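# Unload four cartons from pallet onto taped table area

## Task

Transfer every one of the four cartons from the pallet to the table so that each lies flat, stays fully inside the blue tape outline, rests on the table rather than on another carton, and keeps the face that was up at the start facing up; each carton must stay put without the robot holding it, and at the end the tool must have released everything and moved away.

## Robot and tools

ROBOT. One arm with six joints, listed from the base outward: waist, shoulder, elbow, forearm roll, wrist pitch, wrist roll. Instead of a gripper it carries a vacuum tool with four suction cups in two channels. The cup point is the centre of the four cup rims when they touch nothing, and the cups face along its +z axis. In the cup point's own frame the cups are at x = -35 and +35 mm; channel a's pair is at y = -70 mm and channel b's pair at y = +70 mm. The tool reaches 148 mm to each side along that y axis. Each cup is 36 mm across.

FRAME. Every position and orientation is given in the scene frame: origin on the table top directly beneath the arm base, +z up, +y to the left when looking along +x. The base may be tilted relative to the table. Positions are in metres; orientations are quaternions written w first (qw, qx, qy, qz). The reported cup point position can be somewhat off, more so at long reach.

ROW FORMAT. A row is 9 to 15 plain numbers: x, y, z, qw, qx, qy, qz, suction_a, suction_b, then optionally 6 stiffness scales. x, y, z and the quaternion are an absolute target pose for the cup point in the scene frame, not an offset. suction_a and suction_b are in [-1, 1]: +1 asks for full vacuum (about 75 kPa under ambient), smaller positive values ask for that fraction, and 0.01 or less switches the channel off. A channel keeps its setting until changed. The optional six numbers, each 0 to 1, multiply each joint's position gain in the joint order above and persist until replaced. Repeat the quaternion in every row if you want to hold an orientation; the reported one may have drifted.

execute_actions(actions): a list of up to 15 actions. Each action is a list of up to 15 rows; each row lasts one control step (1/30 s), and if fewer than 15 rows are given the last one is held for the remaining steps. An empty list just returns state and images. An action is rejected if its target lies more than 0.6 m from the cup point's starting position along any of the cup point's current axes; if the first action fails this, or anything is malformed, nothing in the call runs. Each step the commanded pose is limited to within 70 mm and 16 degrees of the measured pose, so far targets take several actions; after an action ends the arm only finishes the last limited pose. When position and orientation cannot both be met, position wins.

move(target, speed, blocking): target is one row as above; the cup point follows a straight path toward it, taking the shorter rotation. speed is the path's top speed in m/s, 0.002 to 0.5 (default 0.25), with turning capped at twice that in rad/s. Paths last 0.5 to 10 s and are cut off at 10 s. The suction values in the row are applied at the start. The path ignores obstacles, and the real cup point can lag, drift or overshoot the speed, especially with the arm near straight. With blocking=false the call returns after 0.5 s while the arm keeps going; use wait(0) to check, and call wait or stop before sending new rows or moves. The result adds a move: line giving the ending (done, off_target, moving, held, fault) and which limits acted, plus the distance to target. limits=paced means the pose was clipped; limits=held means a check blocked some steps, after which the arm may jump faster than speed.

wait(seconds): 0 to 10 s of simulation with the last command held; returns early if a running move finishes. stop(): brakes a running move; it needs space to decelerate, and the tool settings continue. zoom_image(camera, region): closer look at cam_high (896x504), cam_low (896x504) or cam_wrist (616x616); region is [x0, y0, x1, y1] in pixels from the top-left corner, at most 504 by 504. finished_scene(scene): ends the current scene, given its number, after the last command has been held; it cannot be undone and reports whether the goal holds, then presents the next task.

RESULTS. Each result gives the cup point pose and linear/angular velocities, joint positions, joint torques (each with a fixed offset, scale and noise), Hand target (the pose the controller is currently heading for), suction_measured_a/b and part_present_a/b. A "pose unreachable" line means the clearance check altered or blocked the command; any post or block under the base counts as arm.

GRIPPING. Switch a channel on and press both of its cups flat onto a smooth face so each rim seals fully; holes, seams or carton edges under a cup leak. Both channels share one pump, so an open channel with an uncovered cup starves the other. A good seal reads within 0.17 of the command (0.27 with both on); an unsealed cup stays near 0. part_present turns 1 at 0.54 and back to 0 below 0.49. Under vacuum the cups shorten, so a held carton sits up to about 12 mm nearer the tool. Vacuum alone can lift a resting carton. To release, set the carton down on its support, switch both channels off, then withdraw at least 15 mm. A cup sealed on the table pins the tool; switch that channel off.

AVOID. Contact torque at a joint's limit (waist 295, shoulder 295, elbow 139, forearm roll 39.1, wrist pitch 39.1, wrist roll 39.1 N m) or any outside force of 144 N causes a 10 s stop that skips the rest of the call. With full stiffness even a small overshoot into a firm surface can trigger this; approach slowly, aim just at contact, or lower the stiffness scales. Joint target rates are capped (waist and shoulder 2.09, elbow 3.14, wrist joints 3.93 rad/s). Holding loads heats motors; a MOTOR HOT line warns before an over-temperature stop. Never drop or knock anything off the table, avoid slams and hard pushes, and note that loose items can be nudged by outside disturbances.

Each tool is called after "Emit:" by a JSON object that holds its "fn" and its "kwargs", one argument or row to a line.

## Session

Emit:
{"fn": "execute_actions", "kwargs": {
  "actions": []
}}

Scene clock: 0.00 s.
end_effector_position=(+0.6498, -0.0002, +0.5079) suction_measured_a=0.00 part_present_a=0 suction_measured_b=0.00 part_present_b=0 end_effector_quat_wxyz=(+0.000, +0.706, +0.708, -0.001) end_effector_velocity=(-0.000, -0.000, -0.000) end_effector_angular_velocity=(+0.000, +0.002, -0.001)
Joint positions: [-0.052  0.151  1.53  -0.001  1.461  1.516]
Joint velocities: [-0.     0.     0.     0.     0.002  0.   ]
Joint torques (N m, as the joint torque sensors report them, + toward a larger angle): no reading
Hand target: +0.650, -0.000, +0.508; +0.000, +0.706, +0.708, -0.001
Joint stiffness scale: [1. 1. 1. 1. 1. 1.]

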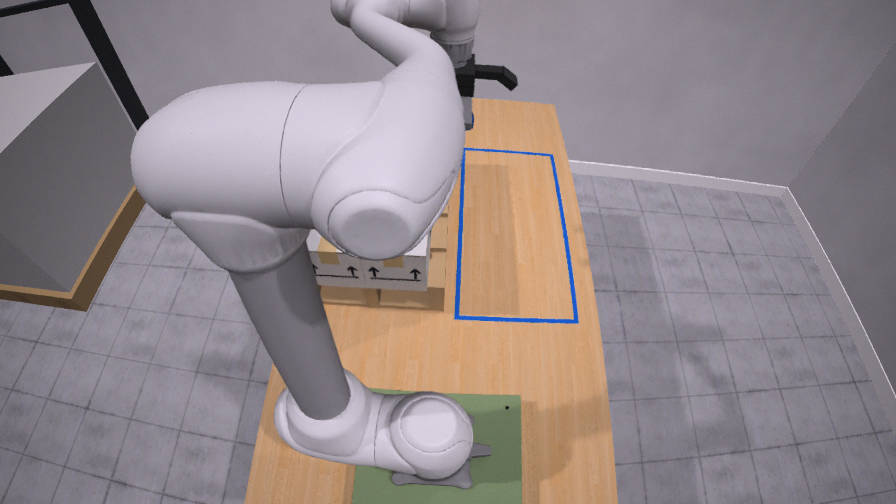

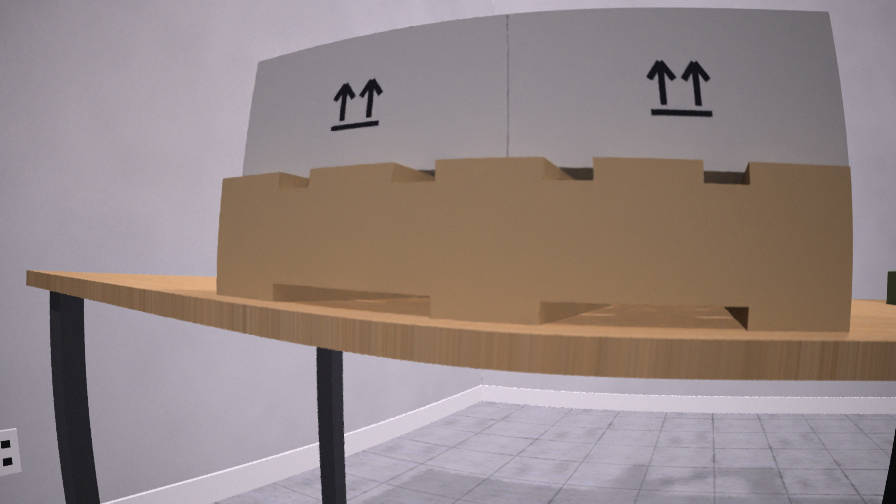

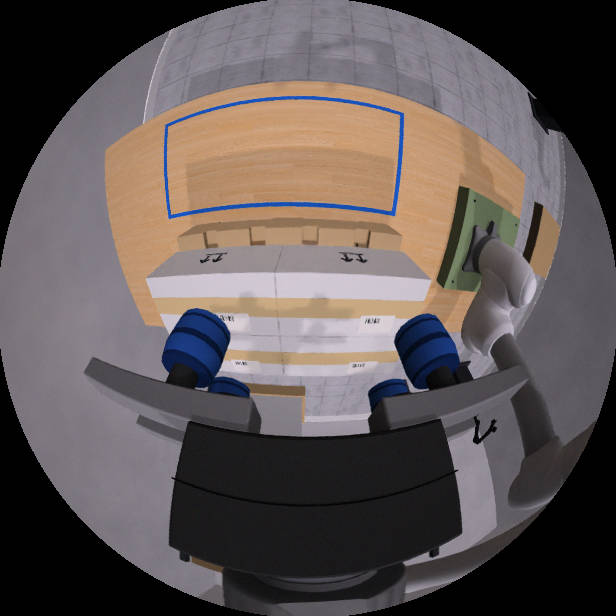

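Emit:
{"fn": "move", "kwargs": {
  "target": [0.65,0.2,0.42,0,0.7071,0.7071,0,0,0]
}}

Emit:
{"fn": "move", "kwargs": {
  "target": [0.65,-0.25,0.42,0,0.7071,-0.7071,0,0,0],
  "speed": 0.5
}}

Scene clock: 1.63 s.
end_effector_position=(+0.6507, +0.1966, +0.4244) suction_measured_a=0.00 part_present_a=0 suction_measured_b=0.00 part_present_b=0 end_effector_quat_wxyz=(+0.000, +0.707, +0.707, -0.001) end_effector_velocity=(+0.001, -0.001, +0.000) end_effector_angular_velocity=(+0.000, -0.001, -0.005)
Joint positions: [ 0.244  0.223  1.595 -0.001  1.325  1.815]
Joint velocities: [-0.001 -0.    -0.    -0.    -0.001  0.004]
Joint torques (N m, as the joint torque sensors report them, + toward a larger angle): [ -0.66 -70.84 -44.76   4.3    0.06   0.19]
Hand target: +0.650, +0.200, +0.420; +0.000, +0.707, +0.707, +0.000
Off the commanded pose: 0.006 m, 0 deg.
Joint stiffness scale: [1. 1. 1. 1. 1. 1.]
move: off_target

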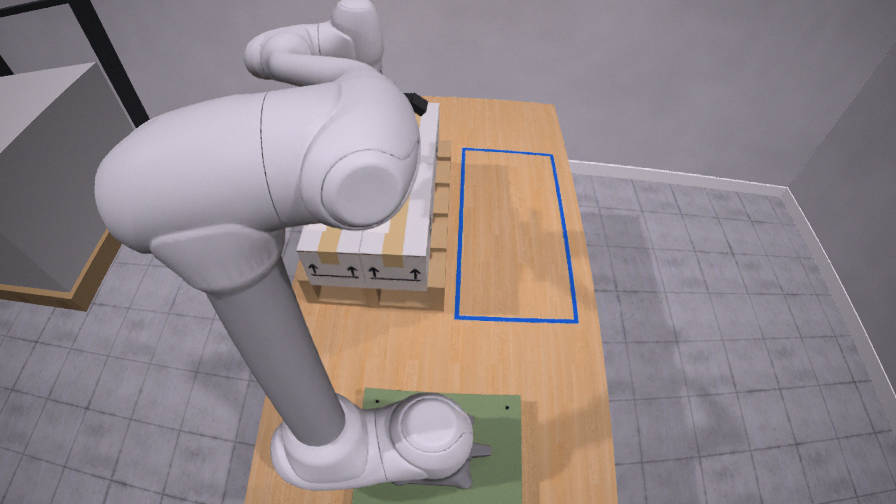

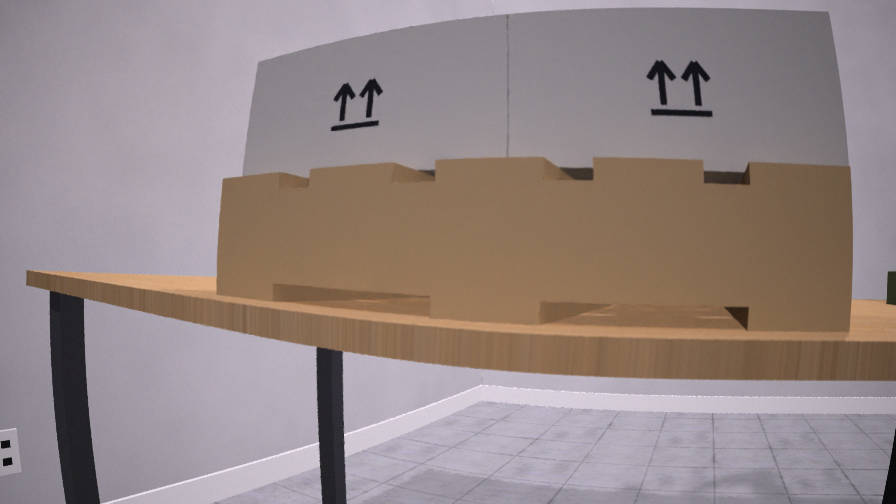

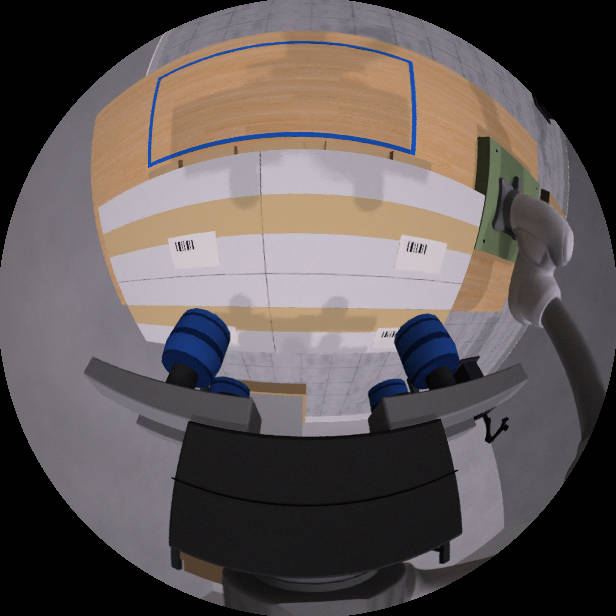

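Scene clock: 5.30 s.
end_effector_position=(+0.6494, -0.2461, +0.4169) suction_measured_a=0.00 part_present_a=0 suction_measured_b=0.00 part_present_b=0 end_effector_quat_wxyz=(+0.001, +0.710, -0.704, -0.001) end_effector_velocity=(+0.000, +0.000, +0.000) end_effector_angular_velocity=(+0.000, +0.001, -0.008)
Joint positions: [-0.41   0.25   1.575 -0.001  1.32   4.292]
Joint velocities: [ 0.     0.    -0.001  0.     0.002  0.008]
Joint torques (N m, as the joint torque sensors report them, + toward a larger angle): [  4.59 -76.03 -43.46   3.85   0.52  -0.19]
Hand target: +0.650, -0.250, +0.420; +0.000, +0.707, -0.707, -0.000
Off the commanded pose: 0.005 m, 1 deg.
Joint stiffness scale: [1. 1. 1. 1. 1. 1.]
move: off_target

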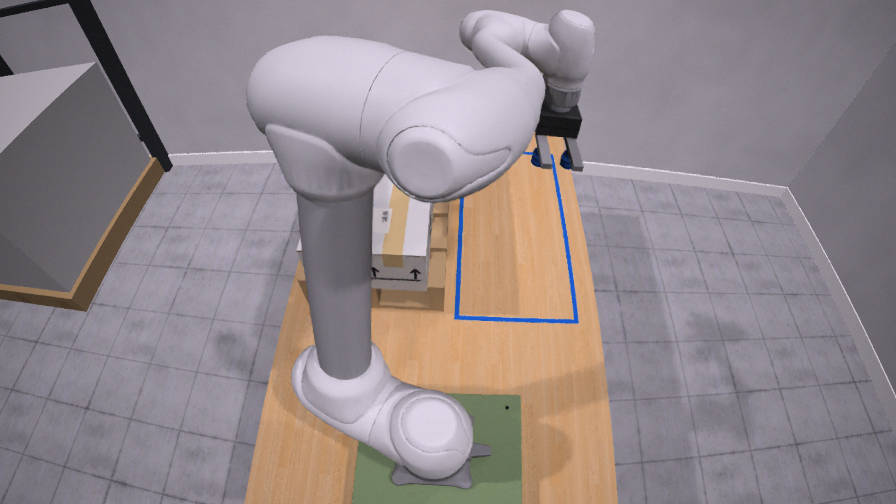

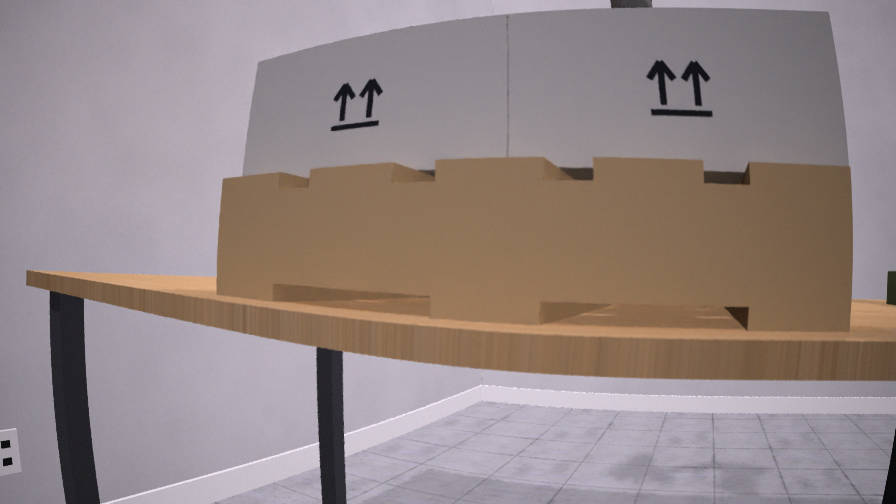

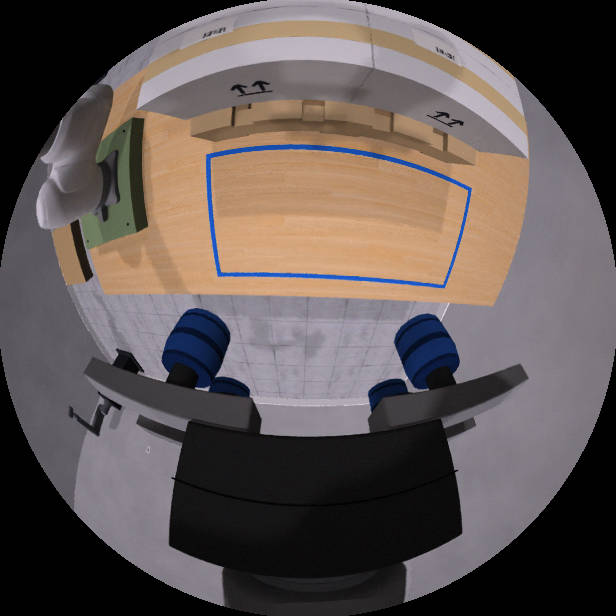

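Emit:
{"fn": "move", "kwargs": {
  "target": [0.55,0.125,0.31,0,0.7071,-0.7071,0,0,0]
}}

Scene clock: 7.77 s.
end_effector_position=(+0.5514, +0.1221, +0.3146) suction_measured_a=0.00 part_present_a=0 suction_measured_b=0.00 part_present_b=0 end_effector_quat_wxyz=(+0.000, +0.707, -0.707, +0.001) end_effector_velocity=(+0.000, +0.001, -0.001) end_effector_angular_velocity=(+0.000, -0.001, -0.003)
Joint positions: [ 0.158  0.109  1.941 -0.001  1.09   4.87 ]
Joint velocities: [ 0.001  0.001  0.001  0.    -0.002  0.004]
Joint torques (N m, as the joint torque sensors report them, + toward a larger angle): [  0.35 -57.34 -40.66   3.85   0.15  -0.04]
Hand target: +0.549, +0.125, +0.310; -0.000, +0.707, -0.707, +0.000
Off the commanded pose: 0.006 m, 0 deg.
Joint stiffness scale: [1. 1. 1. 1. 1. 1.]
move: off_target

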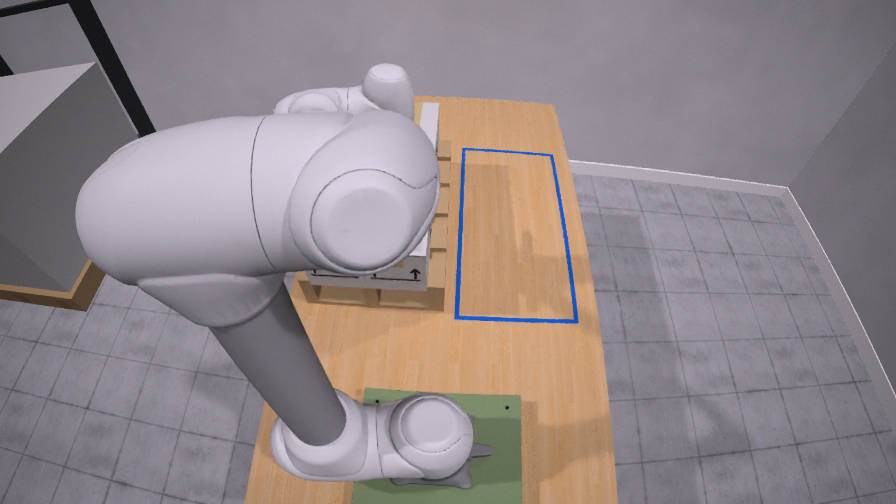

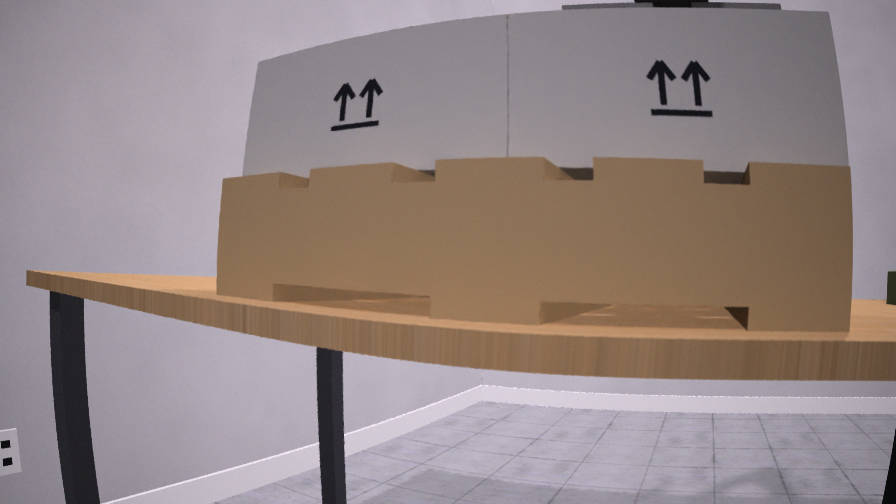

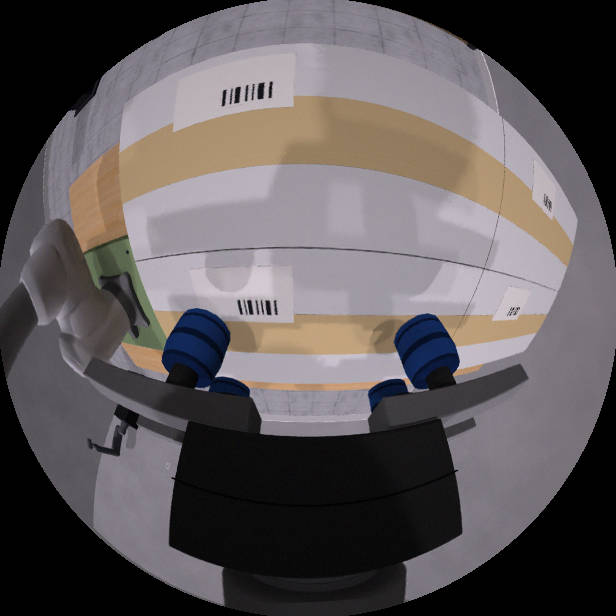

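Emit:
{"fn": "move", "kwargs": {
  "target": [0.55,0.115,0.26,0,0.7071,-0.7071,0,1,1],
  "speed": 0.06
}}

Scene clock: 9.43 s.
end_effector_position=(+0.5512, +0.1180, +0.2640) suction_measured_a=0.71 part_present_a=1 suction_measured_b=0.71 part_present_b=1 end_effector_quat_wxyz=(+0.000, +0.708, -0.706, +0.000) end_effector_velocity=(-0.001, +0.001, -0.000) end_effector_angular_velocity=(-0.000, +0.002, +0.003)
Joint positions: [ 0.151  0.152  1.996 -0.001  0.993  4.86 ]
Joint velocities: [ 0.002  0.     0.     0.     0.001 -0.001]
Joint torques (N m, as the joint torque sensors report them, + toward a larger angle): [ -1.66 -66.4  -44.83   2.73   0.19   1.54]
Hand target: +0.550, +0.115, +0.260; +0.000, +0.707, -0.707, -0.000
Off the commanded pose: 0.005 m, 0 deg.
Joint stiffness scale: [1. 1. 1. 1. 1. 1.]
move: off_target

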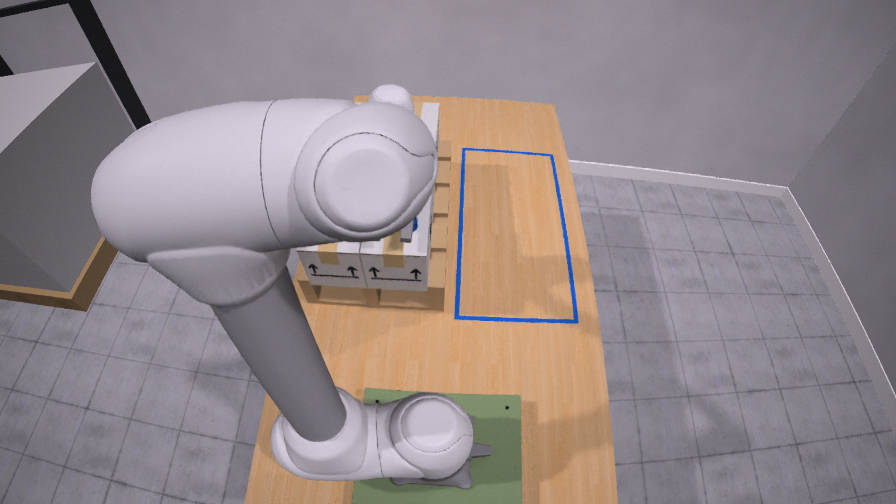

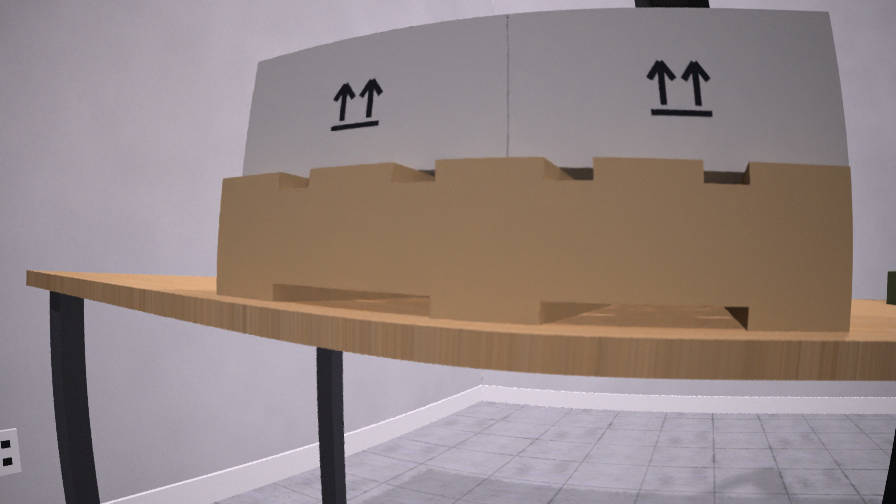

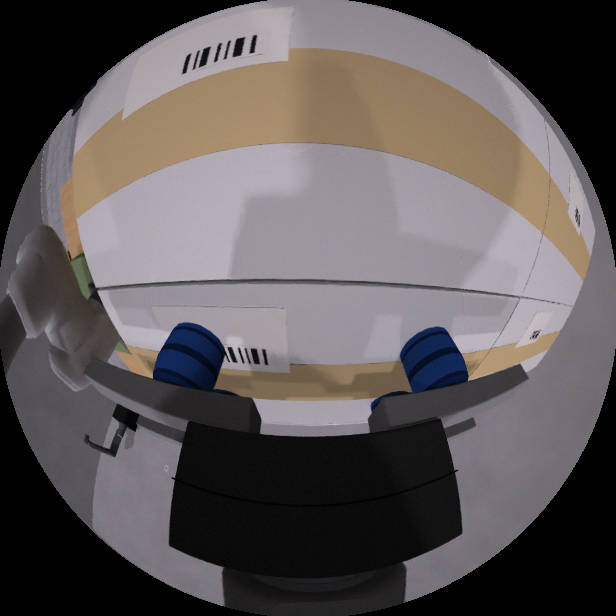

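Emit:
{"fn": "move", "kwargs": {
  "target": [0.548,0.11,0.30,0,0.7071,-0.7071,0,1,1],
  "speed": 0.1
}}

Emit:
{"fn": "move", "kwargs": {
  "target": [0.54,-0.30,0.30,0,0.7071,-0.7071,0,1,1]
}}

Emit:
{"fn": "move", "kwargs": {
  "target": [0.54,-0.30,0.17,0,0.7071,-0.7071,0,1,1],
  "speed": 0.12
}}

Emit:
{"fn": "zoom_image", "kwargs": {
  "camera": "cam_high",
  "region": [420,120,660,360]
}}

Scene clock: 10.57 s.
end_effector_position=(+0.5460, +0.1122, +0.2957) suction_measured_a=0.96 part_present_a=1 suction_measured_b=0.96 part_present_b=1 end_effector_quat_wxyz=(+0.000, +0.708, -0.707, +0.000) end_effector_velocity=(-0.001, -0.001, -0.000) end_effector_angular_velocity=(-0.000, +0.003, -0.000)
Joint positions: [ 0.142  0.114  1.974 -0.001  1.053  4.852]
Joint velocities: [-0.001 -0.     0.     0.     0.003 -0.001]
Joint torques (N m, as the joint torque sensors report them, + toward a larger angle): [  0.87 -69.23 -52.07   3.84  -0.23   0.54]
Hand target: +0.548, +0.110, +0.300; -0.000, +0.707, -0.707, +0.000
Off the commanded pose: 0.005 m, 0 deg.
Joint stiffness scale: [1. 1. 1. 1. 1. 1.]
move: off_target

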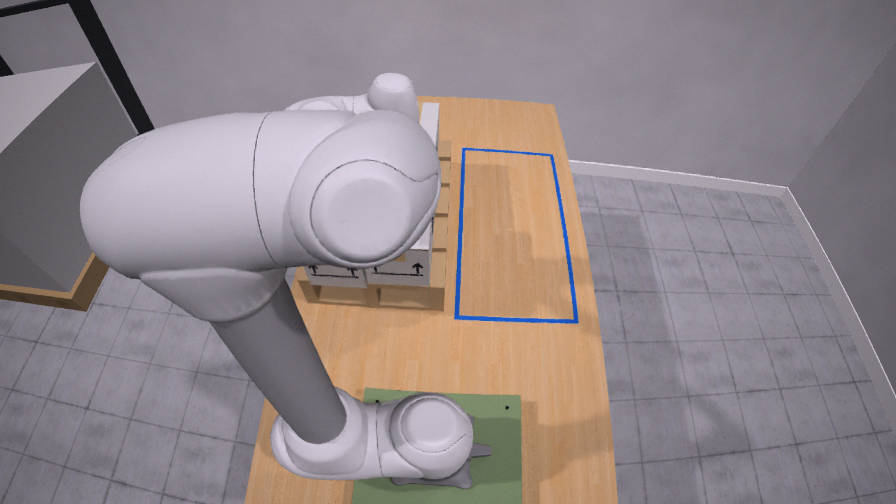

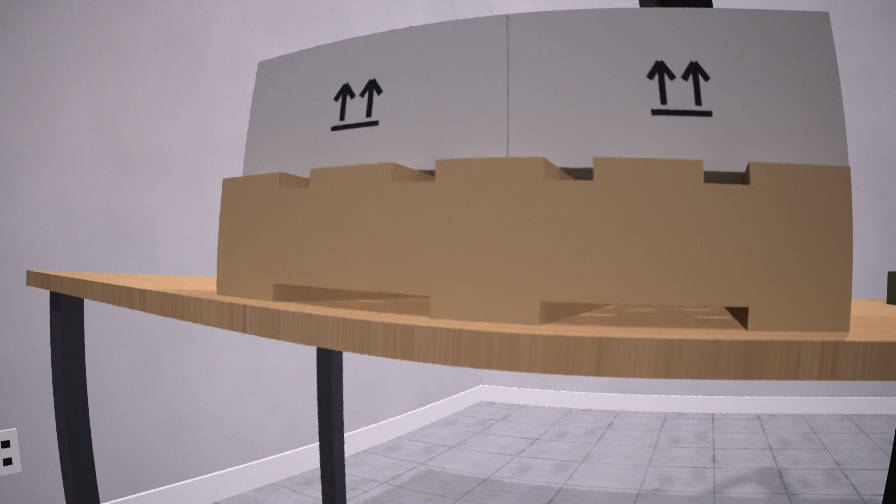

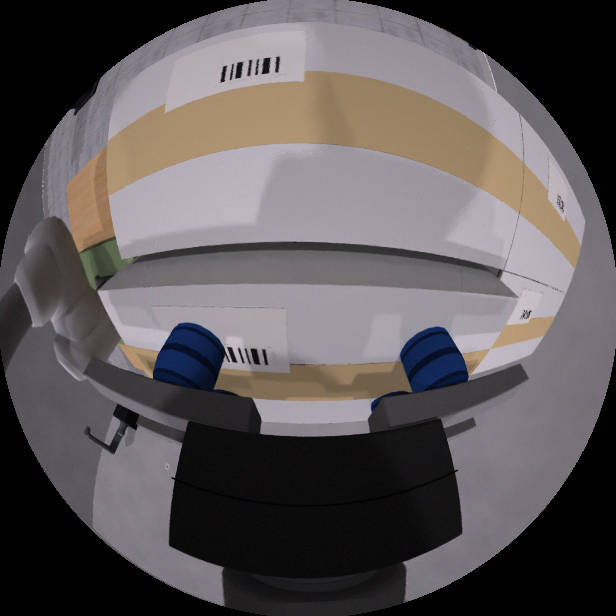

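Scene clock: 12.67 s.
end_effector_position=(+0.5402, -0.2964, +0.2972) suction_measured_a=0.96 part_present_a=1 suction_measured_b=0.96 part_present_b=1 end_effector_quat_wxyz=(+0.000, +0.708, -0.707, +0.001) end_effector_velocity=(+0.000, +0.000, +0.001) end_effector_angular_velocity=(+0.000, +0.000, +0.004)
Joint positions: [-0.556  0.2    1.868 -0.001  1.071  4.154]
Joint velocities: [ 0.    -0.    -0.001  0.     0.002 -0.003]
Joint torques (N m, as the joint torque sensors report them, + toward a larger angle): [  0.71 -81.4  -54.56   4.02  -0.64   0.4 ]
Hand target: +0.540, -0.300, +0.300; +0.000, +0.707, -0.707, -0.000
Off the commanded pose: 0.005 m, 0 deg.
Joint stiffness scale: [1. 1. 1. 1. 1. 1.]
move: off_target

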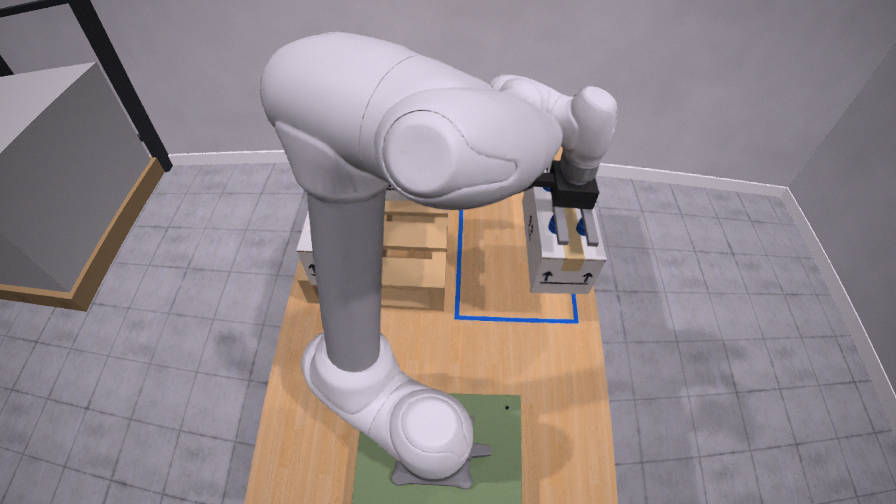

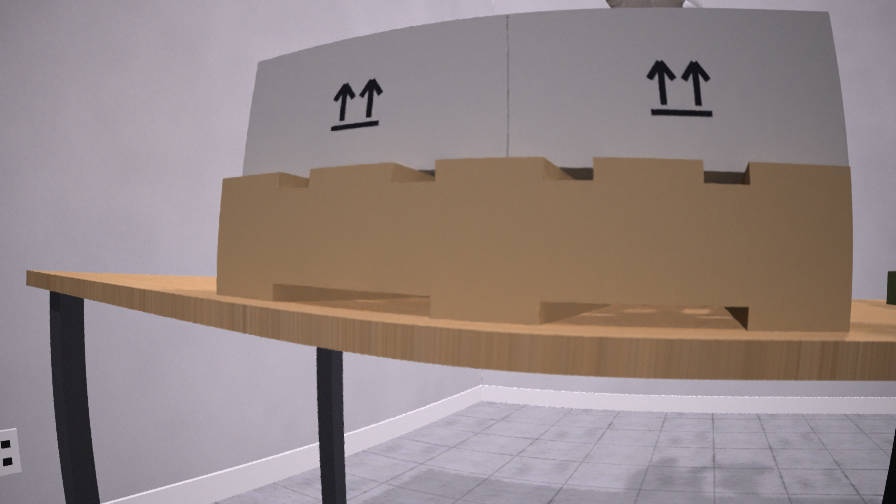

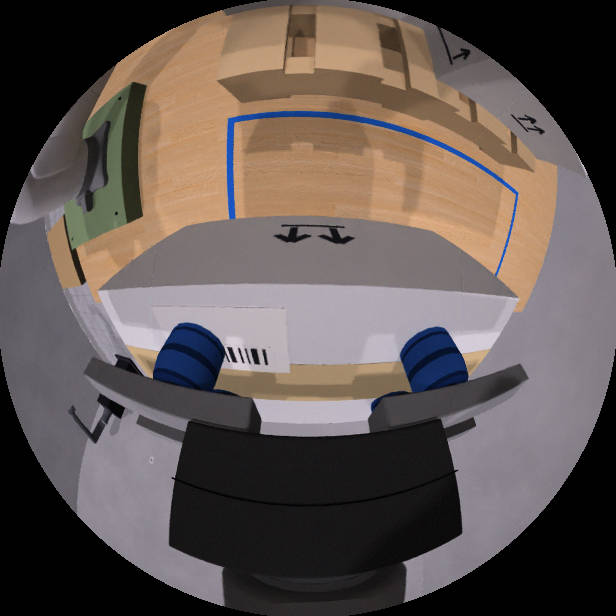

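Scene clock: 14.10 s.
end_effector_position=(+0.5431, -0.2987, +0.1739) suction_measured_a=0.96 part_present_a=1 suction_measured_b=0.96 part_present_b=1 end_effector_quat_wxyz=(+0.001, +0.708, -0.706, -0.000) end_effector_velocity=(+0.002, -0.001, +0.000) end_effector_angular_velocity=(-0.004, -0.006, +0.000)
Joint positions: [-0.557  0.327  1.965 -0.001  0.85   4.153]
Joint velocities: [-0.    -0.    -0.    -0.    -0.007 -0.   ]
Joint torques (N m, as the joint torque sensors report them, + toward a larger angle): [  4.38 -89.93 -45.     3.6   -0.49   0.03]
Hand target: +0.540, -0.300, +0.170; -0.000, +0.707, -0.707, -0.000
Off the commanded pose: 0.005 m, 0 deg.
Joint stiffness scale: [1. 1. 1. 1. 1. 1.]
move: off_target

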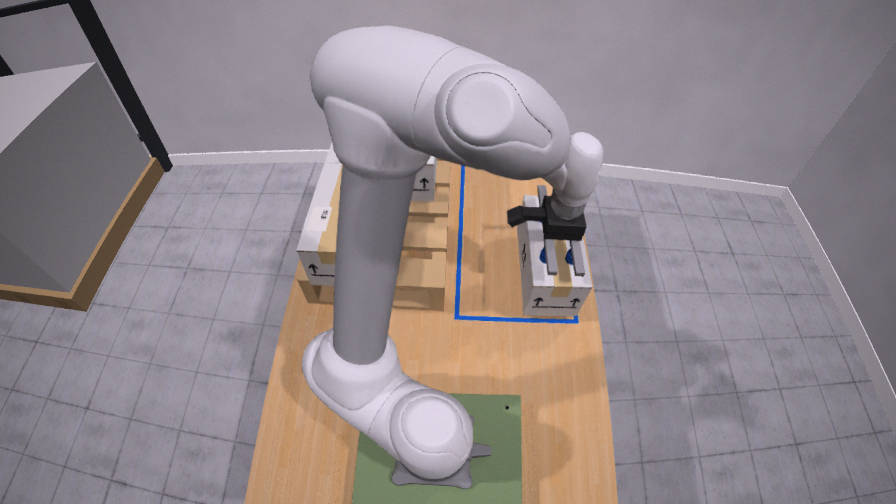

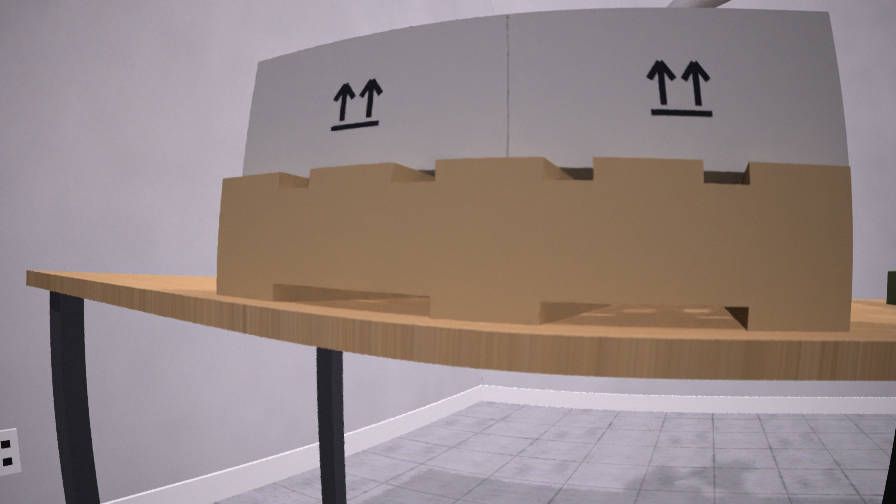

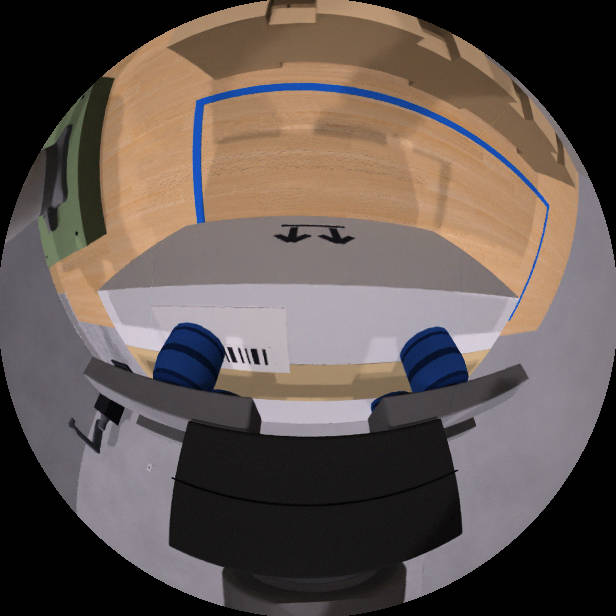

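Region (420, 120, 660, 360) of cam_high's 896x504 image, scaled by 2.100, with more detail than that image has.

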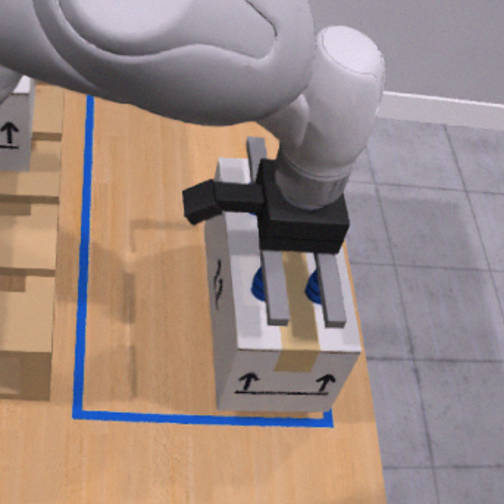

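Needs to go farther in x.

Emit:
{"fn": "move", "kwargs": {
  "target": [0.565,-0.29,0.143,0,0.7071,-0.7071,0,1,1],
  "speed": 0.04
}}

Emit:
{"fn": "zoom_image", "kwargs": {
  "camera": "cam_high",
  "region": [440,220,600,340]
}}

Scene clock: 15.53 s.
end_effector_position=(+0.5583, -0.2898, +0.1421) suction_measured_a=0.96 part_present_a=1 suction_measured_b=0.96 part_present_b=1 end_effector_quat_wxyz=(+0.002, +0.707, -0.707, -0.006) end_effector_velocity=(+0.001, +0.001, +0.000) end_effector_angular_velocity=(+0.000, +0.000, +0.000)
Joint positions: [-0.532  0.381  1.962 -0.001  0.811  4.18 ]
Joint velocities: [ 0.002  0.001 -0.001  0.     0.001  0.001]
Joint torques (N m, as the joint torque sensors report them, + toward a larger angle): [  2.55 -88.03 -40.55   3.75   0.63   0.45]
Hand target: +0.565, -0.290, +0.143; -0.000, +0.707, -0.707, -0.000
Off the commanded pose: 0.007 m, 1 deg.
Joint stiffness scale: [1. 1. 1. 1. 1. 1.]
move: off_target

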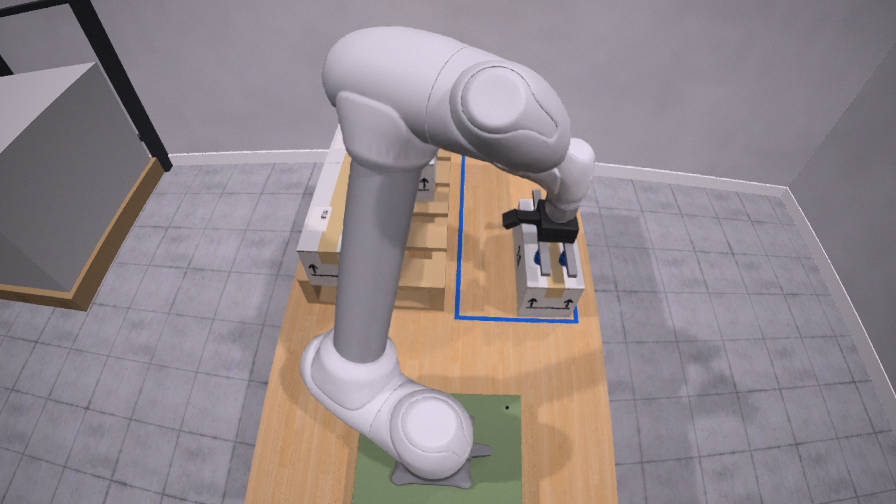

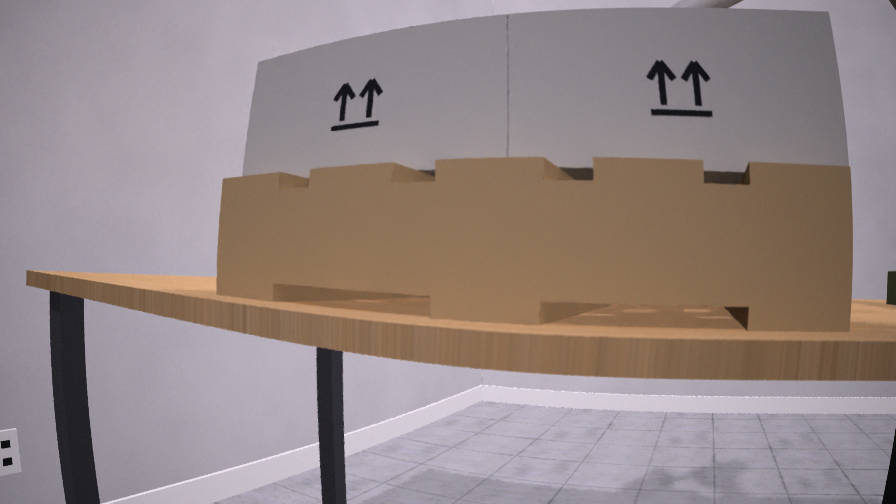

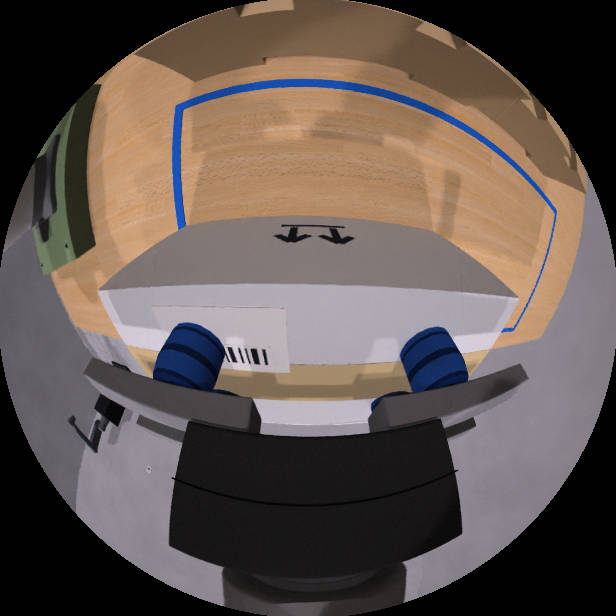

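Region (440, 220, 600, 340) of cam_high's 896x504 image, scaled by 3.150, with more detail than that image has; it fills the top 378 rows of this view, and the rest is white.

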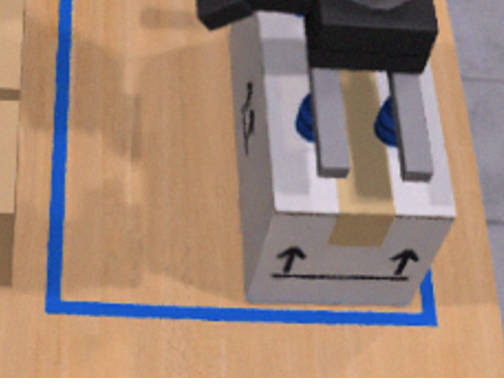

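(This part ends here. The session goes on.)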